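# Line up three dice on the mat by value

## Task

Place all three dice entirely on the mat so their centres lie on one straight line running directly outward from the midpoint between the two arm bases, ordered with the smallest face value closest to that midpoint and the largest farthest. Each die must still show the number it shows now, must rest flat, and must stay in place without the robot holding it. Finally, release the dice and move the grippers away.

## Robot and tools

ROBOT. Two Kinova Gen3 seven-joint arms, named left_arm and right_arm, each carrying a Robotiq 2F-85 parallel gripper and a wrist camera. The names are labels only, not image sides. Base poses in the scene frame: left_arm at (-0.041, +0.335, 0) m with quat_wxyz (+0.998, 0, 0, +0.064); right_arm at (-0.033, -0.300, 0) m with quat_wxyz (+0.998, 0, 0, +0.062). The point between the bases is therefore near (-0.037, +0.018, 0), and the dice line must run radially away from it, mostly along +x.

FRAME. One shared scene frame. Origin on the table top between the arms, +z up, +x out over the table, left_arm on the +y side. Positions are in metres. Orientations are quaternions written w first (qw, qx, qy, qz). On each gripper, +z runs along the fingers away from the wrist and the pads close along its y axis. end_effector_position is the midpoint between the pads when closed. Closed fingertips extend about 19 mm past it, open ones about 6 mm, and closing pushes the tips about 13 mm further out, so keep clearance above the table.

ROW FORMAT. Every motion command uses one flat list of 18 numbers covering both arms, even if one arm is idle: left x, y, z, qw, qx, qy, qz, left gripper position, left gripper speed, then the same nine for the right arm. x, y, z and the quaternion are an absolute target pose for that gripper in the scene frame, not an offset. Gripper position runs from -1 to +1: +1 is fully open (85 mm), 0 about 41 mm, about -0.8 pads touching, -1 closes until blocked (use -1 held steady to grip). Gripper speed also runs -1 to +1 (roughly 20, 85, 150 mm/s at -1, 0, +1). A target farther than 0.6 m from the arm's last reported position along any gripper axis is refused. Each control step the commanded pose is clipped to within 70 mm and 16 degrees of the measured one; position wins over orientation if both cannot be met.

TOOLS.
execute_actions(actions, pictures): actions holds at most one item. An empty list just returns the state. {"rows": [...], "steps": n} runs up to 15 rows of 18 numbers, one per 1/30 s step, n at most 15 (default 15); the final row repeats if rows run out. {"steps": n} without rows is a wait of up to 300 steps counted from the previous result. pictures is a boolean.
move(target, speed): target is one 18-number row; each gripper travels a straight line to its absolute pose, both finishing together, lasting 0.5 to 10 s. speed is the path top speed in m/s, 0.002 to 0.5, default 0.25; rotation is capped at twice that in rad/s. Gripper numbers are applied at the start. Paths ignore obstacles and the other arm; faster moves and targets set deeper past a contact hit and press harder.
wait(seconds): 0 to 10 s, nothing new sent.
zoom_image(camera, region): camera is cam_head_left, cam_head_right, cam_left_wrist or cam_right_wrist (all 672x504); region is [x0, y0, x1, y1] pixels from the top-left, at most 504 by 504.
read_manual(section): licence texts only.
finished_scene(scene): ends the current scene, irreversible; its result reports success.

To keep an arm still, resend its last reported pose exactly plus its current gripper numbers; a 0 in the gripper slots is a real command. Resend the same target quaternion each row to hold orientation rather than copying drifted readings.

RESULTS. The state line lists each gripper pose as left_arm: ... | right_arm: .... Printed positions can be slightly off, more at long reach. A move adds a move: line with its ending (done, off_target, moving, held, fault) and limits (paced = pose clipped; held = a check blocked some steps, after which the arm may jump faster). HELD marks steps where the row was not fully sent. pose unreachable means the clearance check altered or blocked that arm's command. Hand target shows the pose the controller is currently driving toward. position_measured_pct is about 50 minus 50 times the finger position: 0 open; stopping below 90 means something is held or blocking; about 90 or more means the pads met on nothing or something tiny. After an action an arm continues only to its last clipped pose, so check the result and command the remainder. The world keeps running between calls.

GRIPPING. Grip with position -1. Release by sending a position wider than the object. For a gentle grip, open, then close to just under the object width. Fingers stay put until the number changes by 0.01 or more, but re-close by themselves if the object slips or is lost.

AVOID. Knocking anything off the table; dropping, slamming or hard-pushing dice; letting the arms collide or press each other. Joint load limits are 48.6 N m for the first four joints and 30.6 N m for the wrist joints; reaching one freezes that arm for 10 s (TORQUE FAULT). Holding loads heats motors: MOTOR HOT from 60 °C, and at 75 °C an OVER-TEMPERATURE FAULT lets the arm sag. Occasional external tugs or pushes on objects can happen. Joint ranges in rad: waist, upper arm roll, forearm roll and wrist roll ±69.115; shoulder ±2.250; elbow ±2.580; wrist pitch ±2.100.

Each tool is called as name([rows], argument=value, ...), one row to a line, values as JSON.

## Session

execute_actions(actions=[])

Scene clock: 0.00 s of 4800.00 s.
left_arm: end_effector_position=(+0.6588, -0.0765, +0.1948) position_measured_pct=0.0 end_effector_quat_wxyz=(+0.570, +0.662, +0.390, -0.291) | right_arm: end_effector_position=(+0.2953, -0.0974, +0.2122) position_measured_pct=0.0 end_effector_quat_wxyz=(+0.101, -0.436, +0.891, +0.076)
Joint positions: left_arm=[-0.045  1.587  1.4    0.734 -0.016  0.945 -0.592] | right_arm=[-0.265  0.166 -0.13   2.039 -0.177  0.734  2.085]
Joint velocities: left_arm=[-0.002 -0.    -0.001 -0.     0.     0.001  0.   ] | right_arm=[-0.     0.001  0.     0.     0.001 -0.     0.   ]
Hand target (left_arm): +0.659, -0.077, +0.195; +0.570, +0.662, +0.390, -0.291
Hand target (right_arm): +0.295, -0.097, +0.212; +0.101, -0.436, +0.891, +0.076

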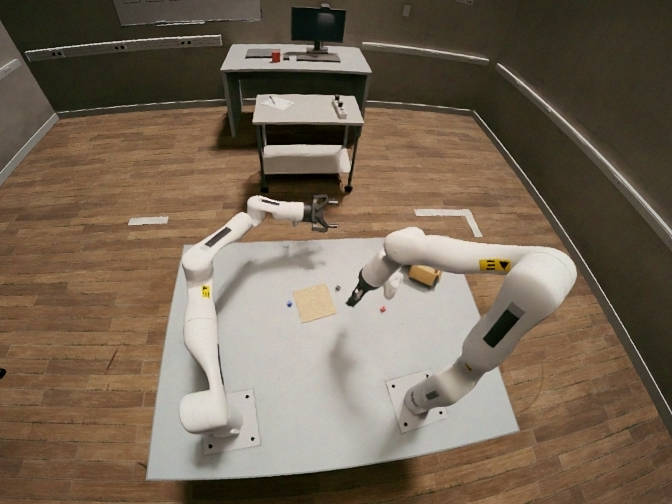

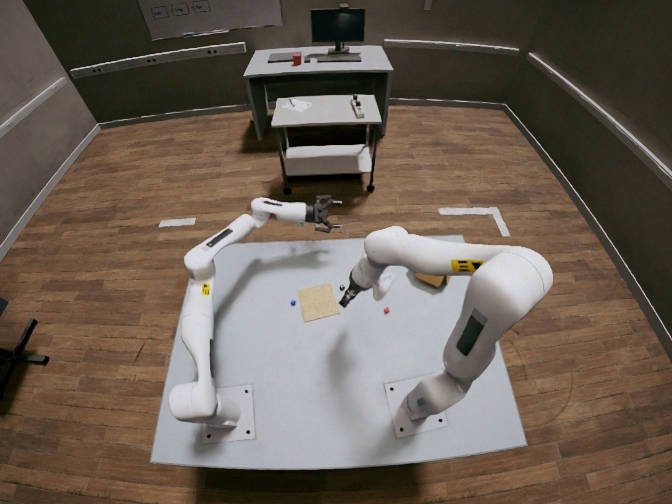

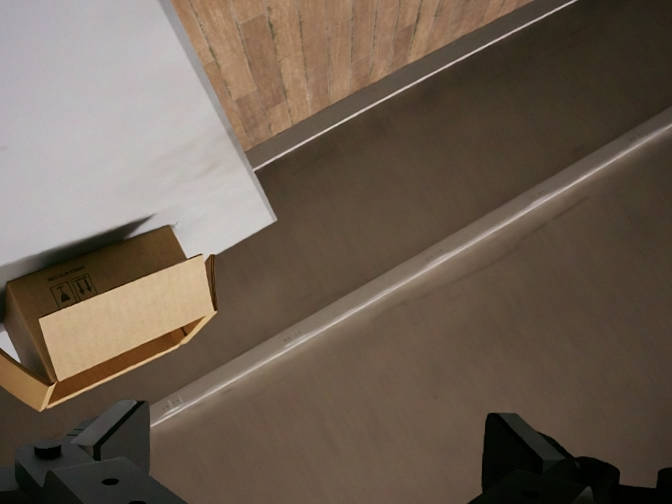

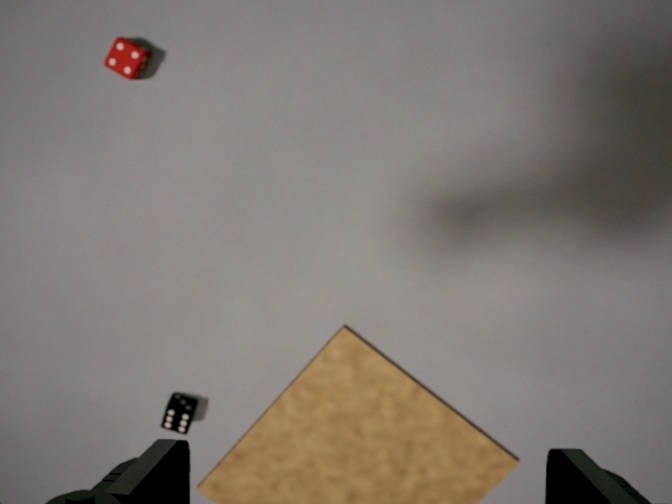

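move(target=[0.6588,-0.0765,0.1948,0.570,0.662,0.390,-0.291,1,0,0.1,-0.5,0.3,0,1,0,0,1,0])

move(target=[0.3,0.0,0.35,0,1,0,0,1,0,0.1,-0.5,0.3,0,1,0,0,1,0])

Scene clock: 10.30 s of 4800.00 s.
left_arm: end_effector_position=(+0.6588, -0.0765, +0.1948) position_measured_pct=0.0 end_effector_quat_wxyz=(+0.570, +0.662, +0.390, -0.291) | right_arm: end_effector_position=(+0.0985, -0.4981, +0.3006) position_measured_pct=0.0 end_effector_quat_wxyz=(-0.001, +1.000, +0.000, -0.000)
Joint positions: left_arm=[-0.046  1.587  1.399  0.736 -0.016  0.943 -0.592] | right_arm=[ 0.099 -0.267  0.693  2.028  0.173  1.327  5.32 ]
Joint velocities: left_arm=[ 0.001 -0.001  0.003 -0.    -0.     0.001 -0.   ] | right_arm=[-0.002  0.003 -0.004 -0.001 -0.003 -0.001  0.002]
Hand target (left_arm): +0.659, -0.077, +0.195; +0.570, +0.662, +0.390, -0.291
Hand target (right_arm): +0.099, -0.498, +0.301; -0.001, +1.000, +0.001, -0.000
Off the commanded pose (left_arm): 0.000 m, 0 deg.
Off the commanded pose (right_arm): 0.002 m, 0 deg.
After step 90, 2.47 s passed at rest.
move: done

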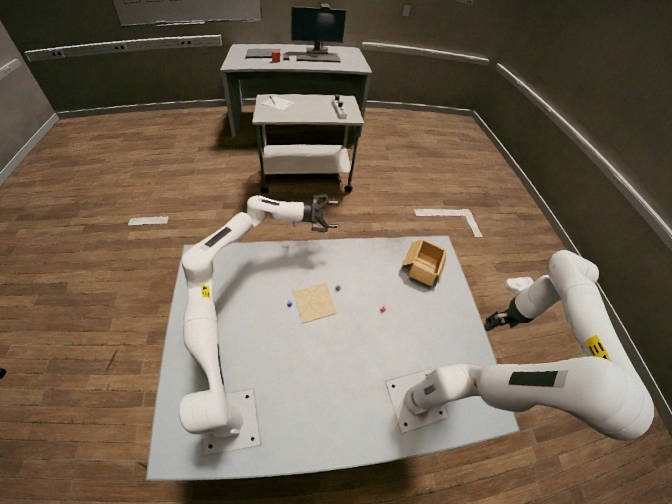

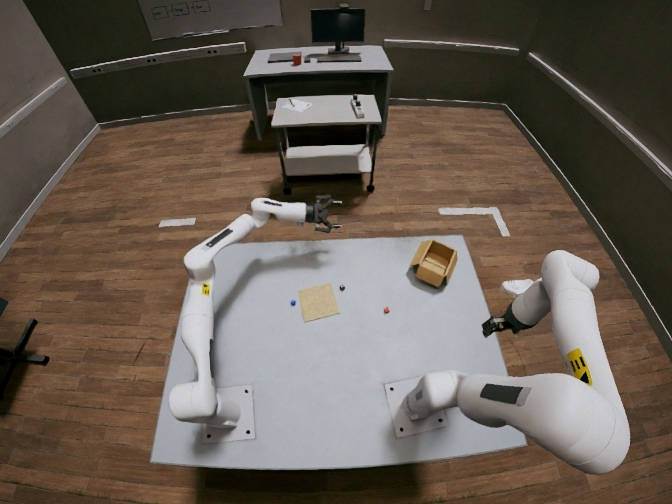

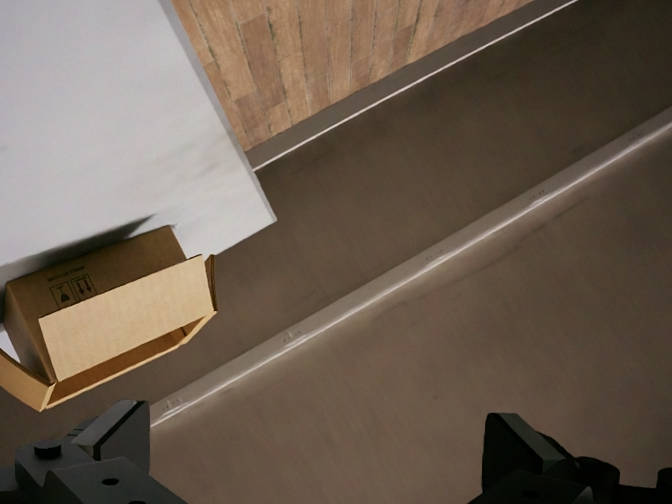

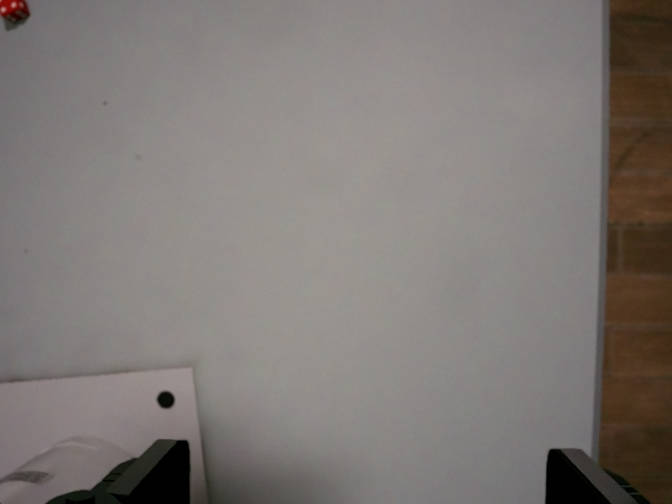

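Scene clock: 14.03 s of 4800.00 s.
left_arm: end_effector_position=(+0.3002, +0.0011, +0.3482) position_measured_pct=0.0 end_effector_quat_wxyz=(-0.003, +1.000, +0.001, -0.002) | right_arm: end_effector_position=(+0.1000, -0.5000, +0.3000) position_measured_pct=0.0 end_effector_quat_wxyz=(+0.000, +1.000, -0.000, +0.000)
Joint positions: left_arm=[ 0.258  0.593  1.152  1.231 -0.535  1.639 -0.396] | right_arm=[ 0.098 -0.261  0.698  2.027  0.172  1.32   5.323]
Joint velocities: left_arm=[ 0.008 -0.003  0.006  0.    -0.002  0.001  0.002] | right_arm=[-0.     0.001 -0.    -0.    -0.     0.    -0.   ]
Hand target (left_arm): +0.300, +0.001, +0.348; -0.003, +1.000, +0.001, -0.002
Hand target (right_arm): +0.100, -0.500, +0.300; +0.000, +1.000, -0.000, +0.000
Off the commanded pose (left_arm): 0.002 m, 0 deg.
Off the commanded pose (right_arm): 0.000 m, 0 deg.
move: done

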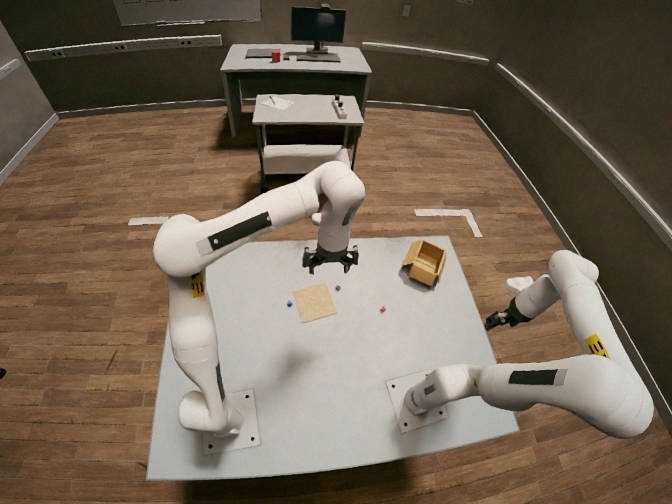

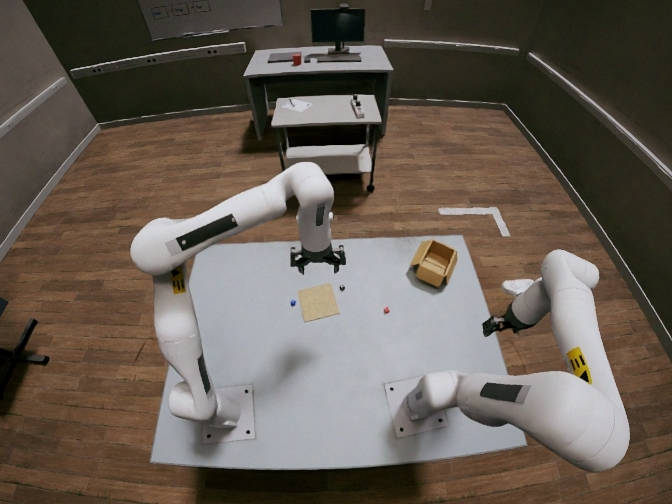

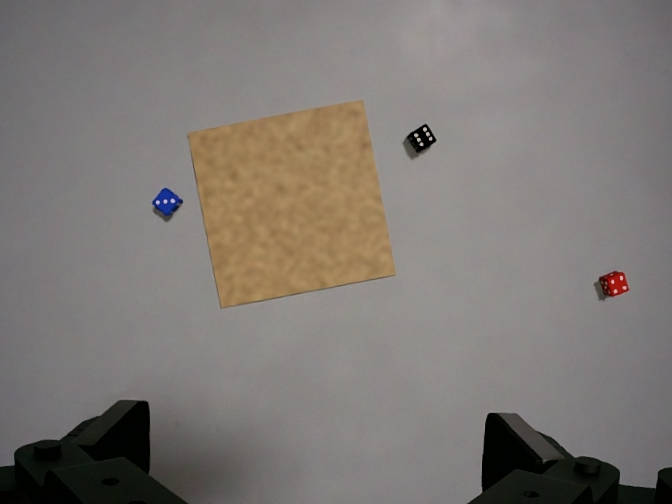

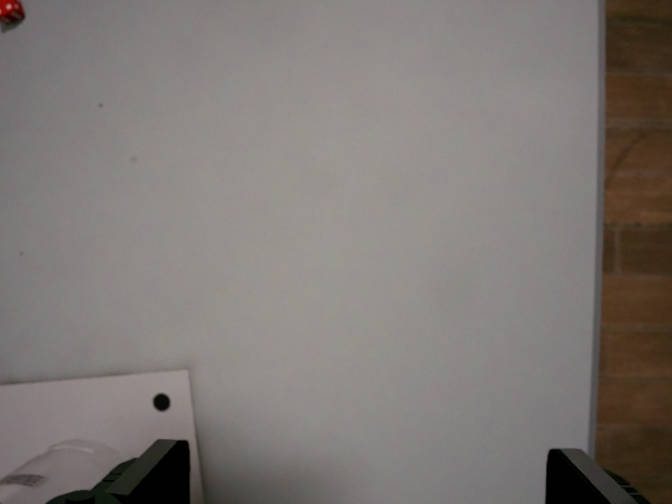

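move(target=[0.385,0.125,0.13,0,0.924,0.383,0,1,0,0.1,-0.5,0.3,0,1,0,0,1,0])

Scene clock: 19.20 s of 4800.00 s.
left_arm: end_effector_position=(+0.3844, +0.1252, +0.1303) position_measured_pct=0.0 end_effector_quat_wxyz=(+0.000, +0.923, +0.384, -0.001) | right_arm: end_effector_position=(+0.1000, -0.5000, +0.3000) position_measured_pct=0.0 end_effector_quat_wxyz=(+0.000, +1.000, -0.000, +0.000)
Joint positions: left_arm=[ 0.023  0.72   0.839  1.691 -0.614  1.015  0.166] | right_arm=[ 0.098 -0.261  0.698  2.027  0.172  1.321  5.323]
Joint velocities: left_arm=[ 0.001  0.001 -0.001  0.001  0.001 -0.    -0.   ] | right_arm=[ 0.001 -0.001 -0.     0.     0.    -0.     0.001]
Hand target (left_arm): +0.384, +0.125, +0.130; +0.000, +0.923, +0.384, -0.001
Hand target (right_arm): +0.100, -0.500, +0.300; +0.000, +1.000, -0.000, -0.000
Off the commanded pose (left_arm): 0.001 m, 0 deg.
Off the commanded pose (right_arm): 0.000 m, 0 deg.
After step 90, 0.23 s passed at rest.
move: done

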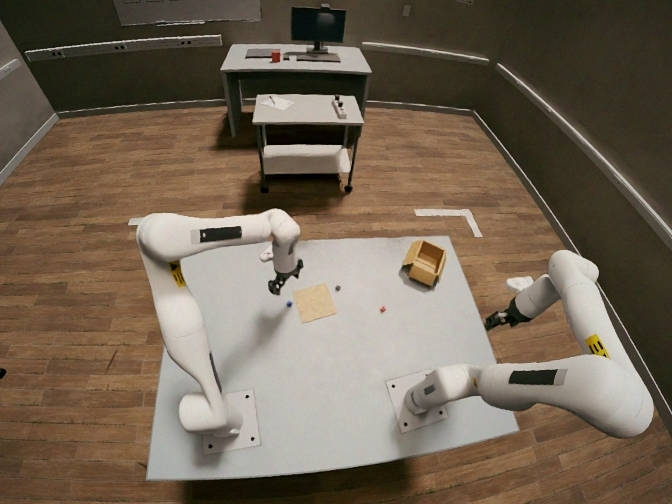

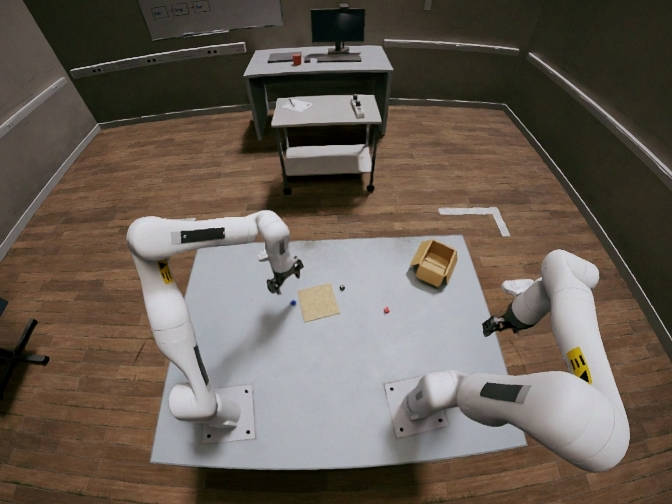

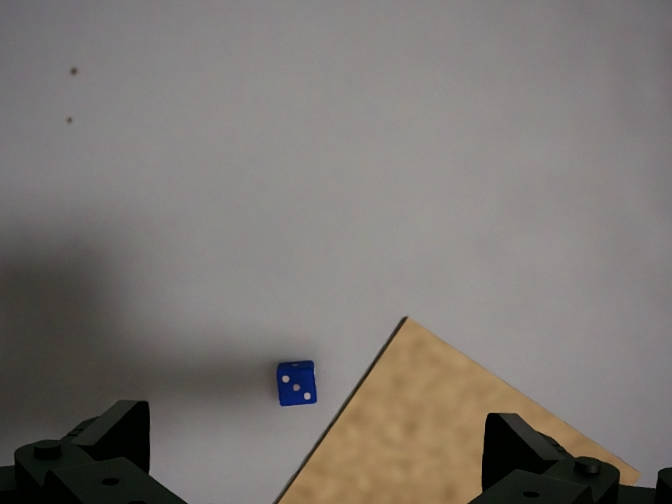

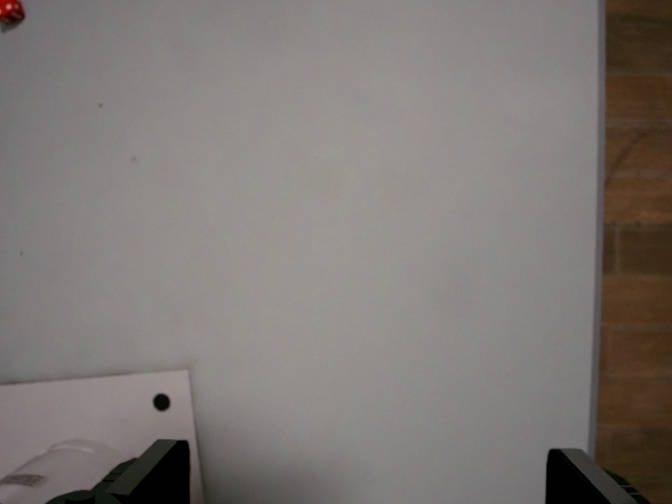

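move(target=[0.378,0.131,0.05,0,0.924,0.383,0,1,0,0.1,-0.5,0.3,0,1,0,0,1,0], speed=0.1)

Scene clock: 24.27 s of 4800.00 s.
left_arm: end_effector_position=(+0.3782, +0.1313, +0.0503) position_measured_pct=0.0 end_effector_quat_wxyz=(-0.000, +0.924, +0.383, +0.000) | right_arm: end_effector_position=(+0.1000, -0.5000, +0.3000) position_measured_pct=0.0 end_effector_quat_wxyz=(+0.000, +1.000, -0.000, +0.000)
Joint positions: left_arm=[ 0.072  0.827  0.732  1.791 -0.738  0.82   0.262] | right_arm=[ 0.098 -0.261  0.698  2.027  0.172  1.321  5.323]
Joint velocities: left_arm=[ 0.004  0.003  0.001 -0.    -0.     0.     0.   ] | right_arm=[-0.001 -0.002 -0.     0.002 -0.     0.    -0.001]
Hand target (left_arm): +0.378, +0.131, +0.050; -0.000, +0.924, +0.383, +0.000
Hand target (right_arm): +0.100, -0.500, +0.300; +0.000, +1.000, +0.000, -0.000
Off the commanded pose (left_arm): 0.000 m, 0 deg.
Off the commanded pose (right_arm): 0.000 m, 0 deg.
After step 90, 0.97 s passed at rest.
move: done

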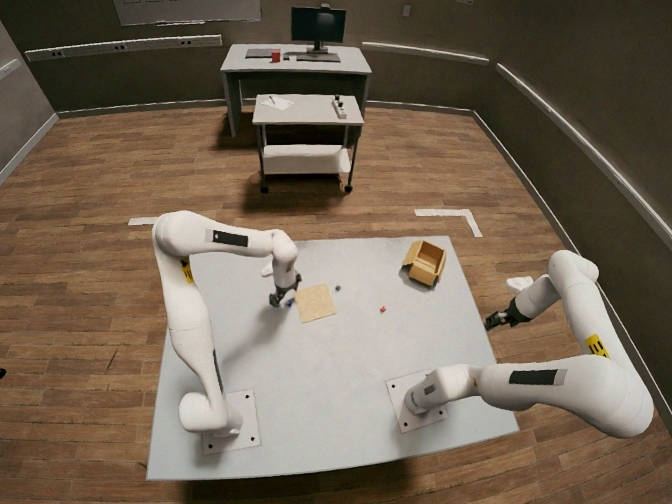

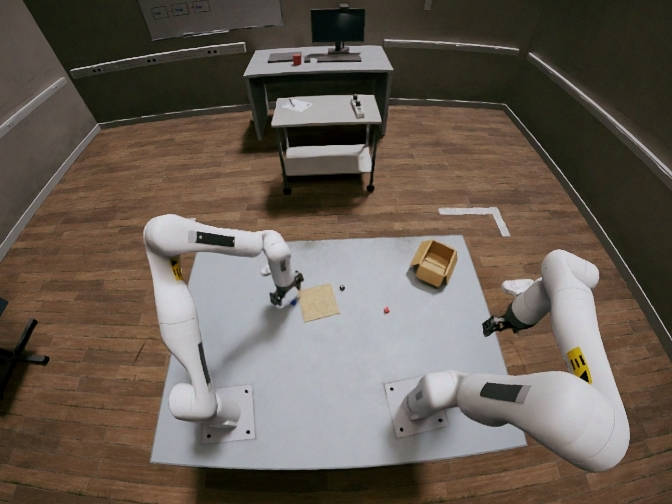

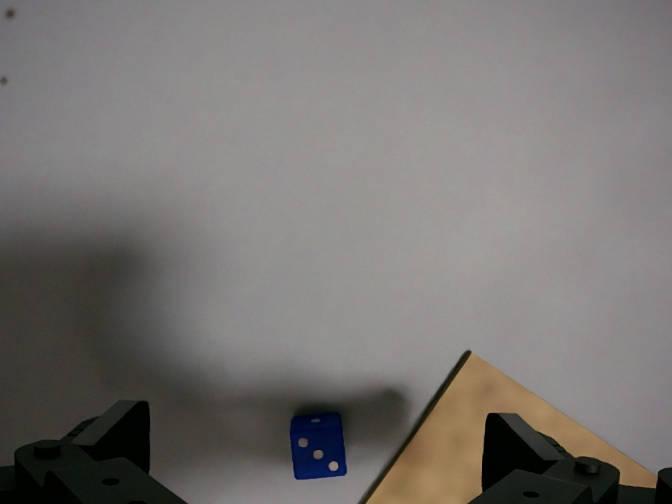

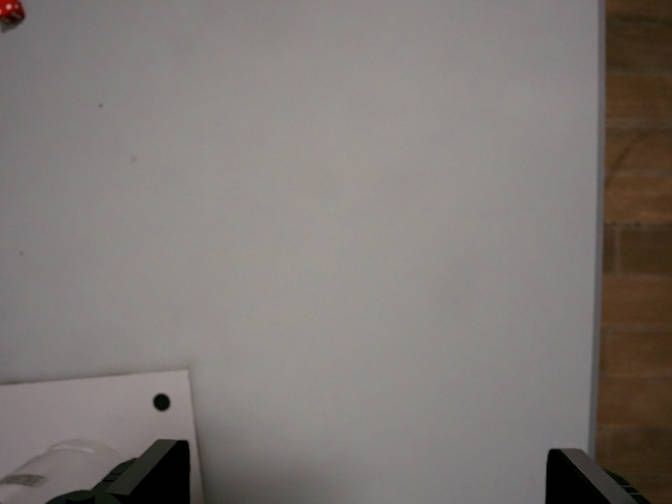

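move(target=[0.378,0.131,0.024,0,0.924,0.383,0,1,0,0.1,-0.5,0.3,0,1,0,0,1,0], speed=0.05)

move(target=[0.378,0.131,0.024,0,0.924,0.383,0,-1,0.5,0.1,-0.5,0.3,0,1,0,0,1,0])

Scene clock: 27.80 s of 4800.00 s.
left_arm: end_effector_position=(+0.3781, +0.1311, +0.0241) position_measured_pct=0.0 end_effector_quat_wxyz=(+0.000, +0.924, +0.383, +0.000) | right_arm: end_effector_position=(+0.1000, -0.5000, +0.3000) position_measured_pct=0.0 end_effector_quat_wxyz=(+0.000, +1.000, -0.000, +0.000)
Joint positions: left_arm=[ 0.096  0.87   0.691  1.802 -0.781  0.765  0.294] | right_arm=[ 0.098 -0.261  0.698  2.027  0.172  1.321  5.323]
Joint velocities: left_arm=[ 0.001  0.002  0.     0.     0.    -0.    -0.001] | right_arm=[ 0.002 -0.001 -0.    -0.     0.001 -0.    -0.   ]
Hand target (left_arm): +0.378, +0.131, +0.024; -0.000, +0.924, +0.383, +0.000
Hand target (right_arm): +0.100, -0.500, +0.300; +0.000, +1.000, +0.000, -0.000
Off the commanded pose (left_arm): 0.000 m, 0 deg.
Off the commanded pose (right_arm): 0.000 m, 0 deg.
move: done

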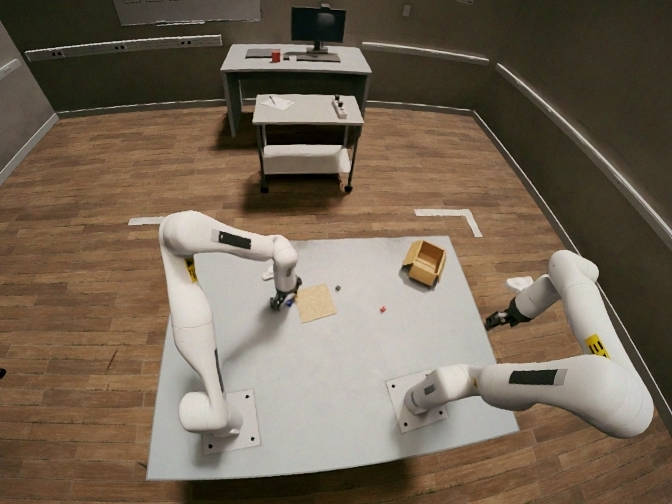

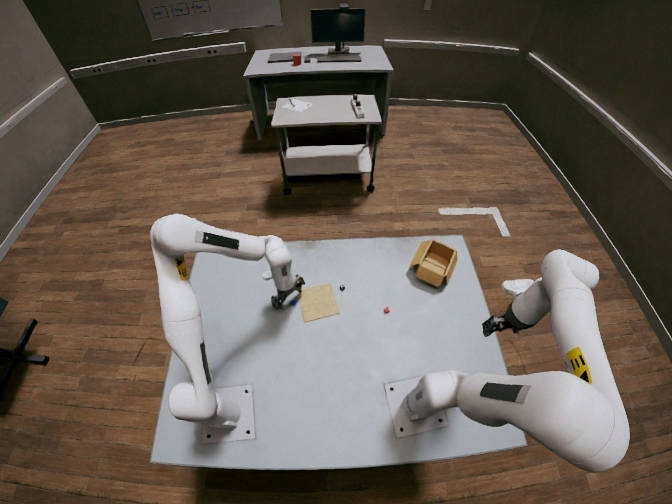

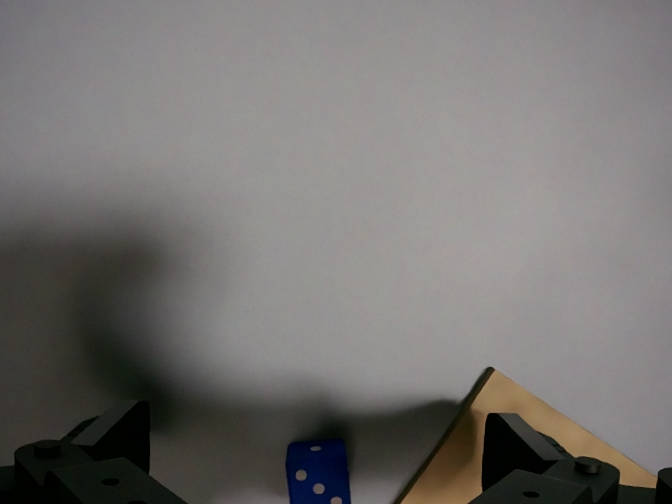

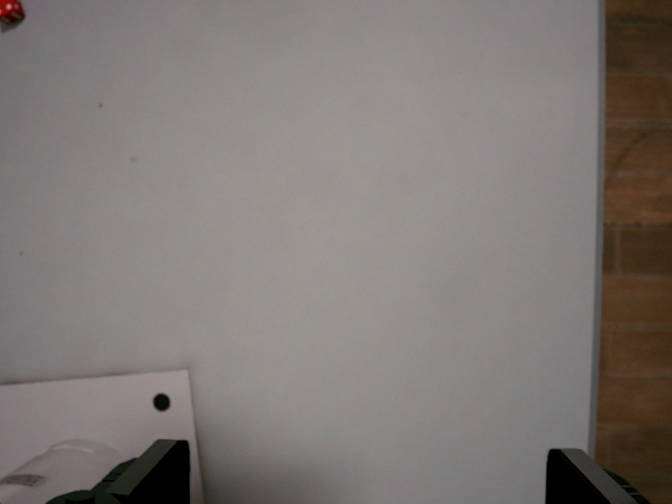

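Scene clock: 28.77 s of 4800.00 s.
left_arm: end_effector_position=(+0.3781, +0.1309, +0.0244) position_measured_pct=82.1 end_effector_quat_wxyz=(+0.000, +0.924, +0.383, +0.000) | right_arm: end_effector_position=(+0.1000, -0.5000, +0.3000) position_measured_pct=0.0 end_effector_quat_wxyz=(+0.000, +1.000, -0.000, +0.000)
Joint positions: left_arm=[ 0.097  0.87   0.691  1.802 -0.781  0.765  0.294] | right_arm=[ 0.098 -0.261  0.698  2.027  0.172  1.321  5.323]
Joint velocities: left_arm=[ 0.001 -0.001  0.    -0.     0.     0.001  0.   ] | right_arm=[-0.001  0.002 -0.     0.     0.     0.     0.002]
Hand target (left_arm): +0.378, +0.131, +0.024; -0.000, +0.924, +0.383, +0.000
Hand target (right_arm): +0.100, -0.500, +0.300; +0.000, +1.000, +0.000, -0.000
Off the commanded pose (left_arm): 0.000 m, 0 deg.
Off the commanded pose (right_arm): 0.000 m, 0 deg.
move: done

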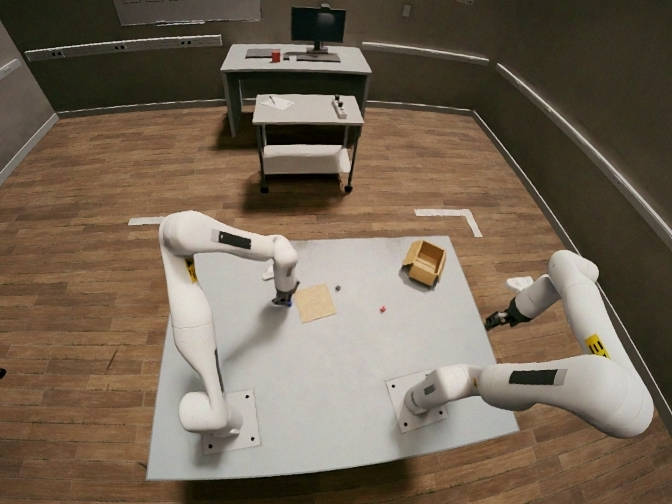

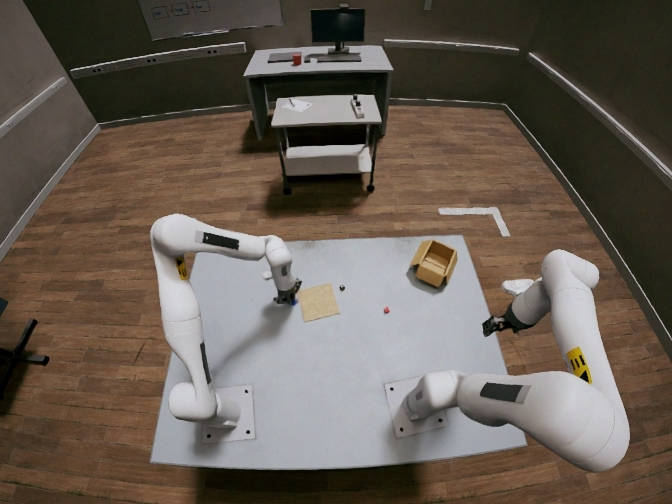

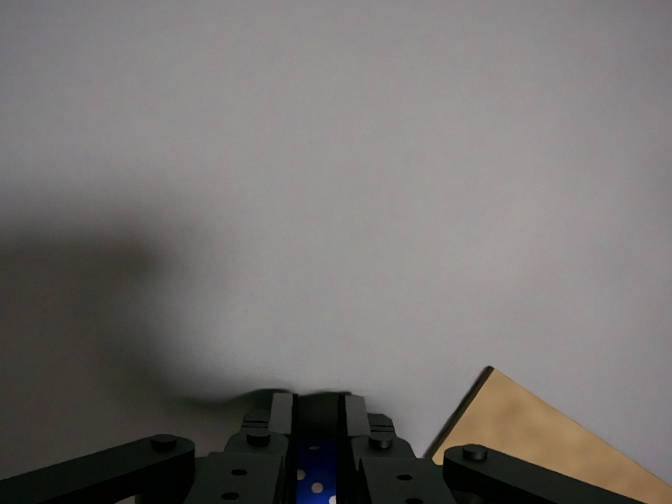

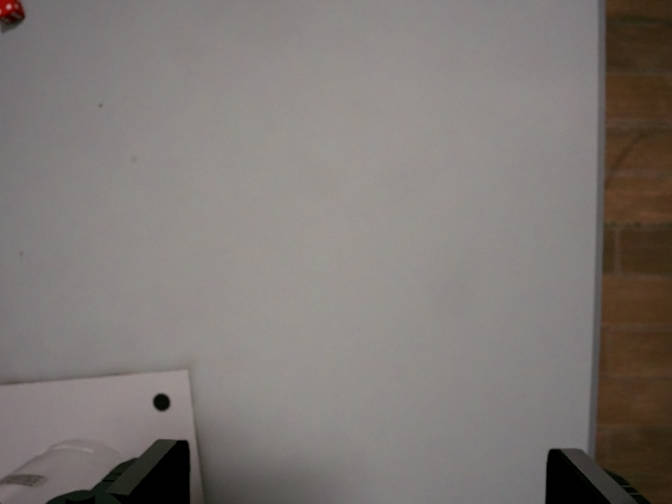

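execute_actions([
  {"rows": [[0.378,0.131,0.09,0,0.924,0.383,0,-1,0.5,0.1,-0.5,0.3,0,1,0,0,1,0]]},
], pictures=false)

move(target=[0.30,0.034,0.2,0,1,0.026,0,-1,0.5,0.1,-0.5,0.3,0,1,0,0,1,0])

Scene clock: 31.93 s of 4800.00 s.
left_arm: end_effector_position=(+0.3775, +0.1304, +0.0895) position_measured_pct=82.1 end_effector_quat_wxyz=(-0.000, +0.924, +0.382, -0.001) | right_arm: end_effector_position=(+0.1000, -0.5000, +0.3000) position_measured_pct=0.0 end_effector_quat_wxyz=(+0.000, +1.000, -0.000, +0.000)
Joint positions: left_arm=[ 0.044  0.763  0.783  1.762 -0.668  0.905  0.207] | right_arm=[ 0.098 -0.261  0.698  2.027  0.172  1.321  5.323]
Joint velocities: left_arm=[-0.01  -0.009 -0.004 -0.002  0.001  0.001 -0.001] | right_arm=[ 0.001 -0.     0.     0.    -0.    -0.    -0.002]
Hand target (left_arm): +0.378, +0.131, +0.090; +0.000, +0.924, +0.383, -0.000
Hand target (right_arm): +0.100, -0.500, +0.300; +0.000, +1.000, +0.000, -0.000
Off the commanded pose (left_arm): 0.001 m, 0 deg.
Off the commanded pose (right_arm): 0.000 m, 0 deg.
Steps of this call (steps 1 to 80: nothing new was sent; steps 81 to 95: all 15 steps of this action). Readings (end_effector_position | what the end effector reports):
81: left_arm (+0.3783, +0.1310, +0.0248) | right_arm (+0.1000, -0.5000, +0.3000) | left_arm position_measured_pct=82.1 | right_arm position_measured_pct=0.0
82: left_arm (+0.3787, +0.1316, +0.0275) | right_arm (+0.1000, -0.5000, +0.3000) | left_arm position_measured_pct=82.1 | right_arm position_measured_pct=0.0
84: left_arm (+0.3800, +0.1327, +0.0423) | right_arm (+0.1000, -0.5000, +0.3000) | left_arm position_measured_pct=82.1 | right_arm position_measured_pct=0.0
88: left_arm (+0.3777, +0.1299, +0.0826) | right_arm (+0.1000, -0.5000, +0.3000) | left_arm position_measured_pct=82.1 | right_arm position_measured_pct=0.0
95: the state above

Scene clock: 34.00 s of 4800.00 s.
left_arm: end_effector_position=(+0.3006, +0.0342, +0.1998) position_measured_pct=82.1 end_effector_quat_wxyz=(-0.001, +1.000, +0.026, +0.000) | right_arm: end_effector_position=(+0.1000, -0.5000, +0.3000) position_measured_pct=0.0 end_effector_quat_wxyz=(+0.000, +1.000, -0.000, +0.000)
Joint positions: left_arm=[ 0.144  0.665  1.09   1.662 -0.626  1.208 -0.266] | right_arm=[ 0.098 -0.261  0.698  2.027  0.172  1.321  5.323]
Joint velocities: left_arm=[ 0.     0.    -0.002 -0.     0.002  0.001  0.   ] | right_arm=[ 0.001 -0.001  0.    -0.001 -0.001  0.    -0.   ]
Hand target (left_arm): +0.301, +0.034, +0.200; -0.001, +1.000, +0.025, +0.000
Hand target (right_arm): +0.100, -0.500, +0.300; +0.000, +1.000, +0.000, -0.000
Off the commanded pose (left_arm): 0.001 m, 0 deg.
Off the commanded pose (right_arm): 0.000 m, 0 deg.
move: done

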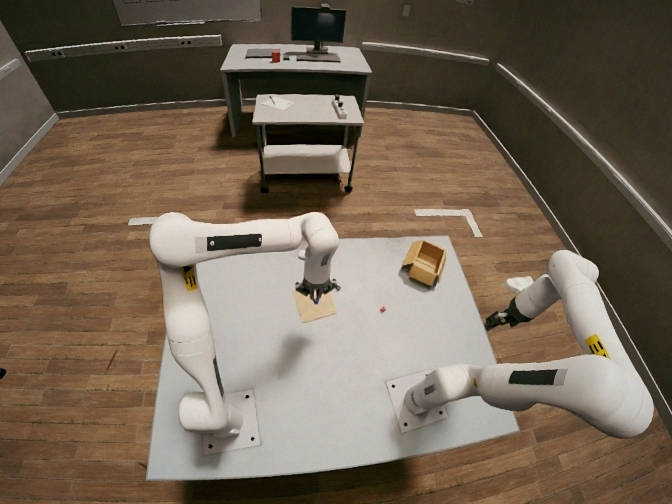

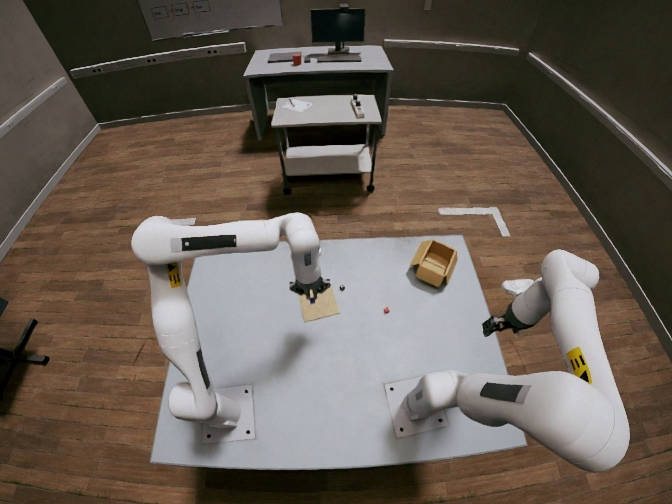

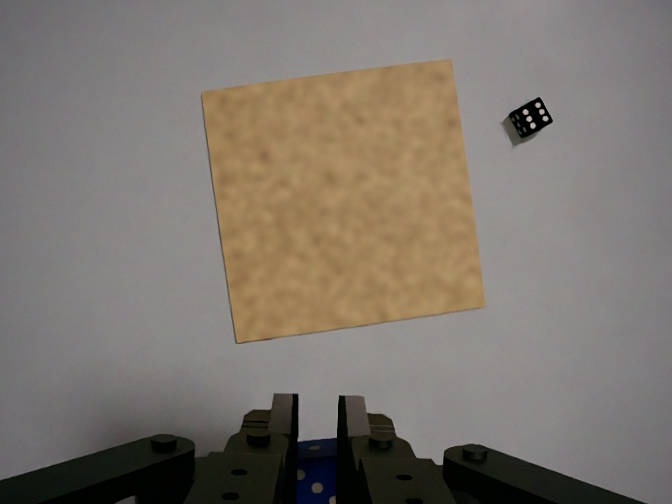

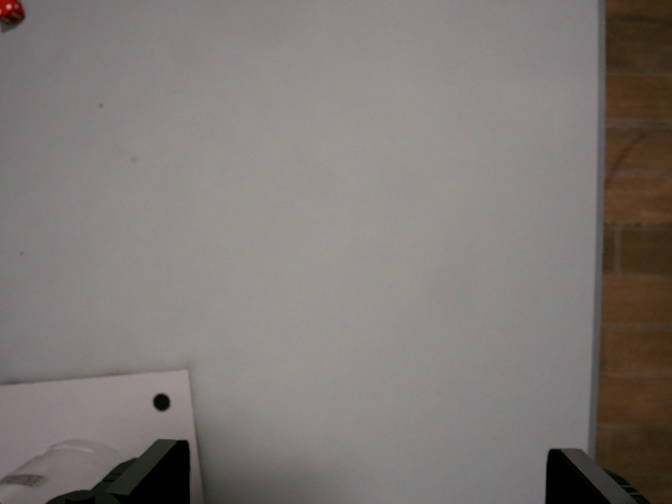

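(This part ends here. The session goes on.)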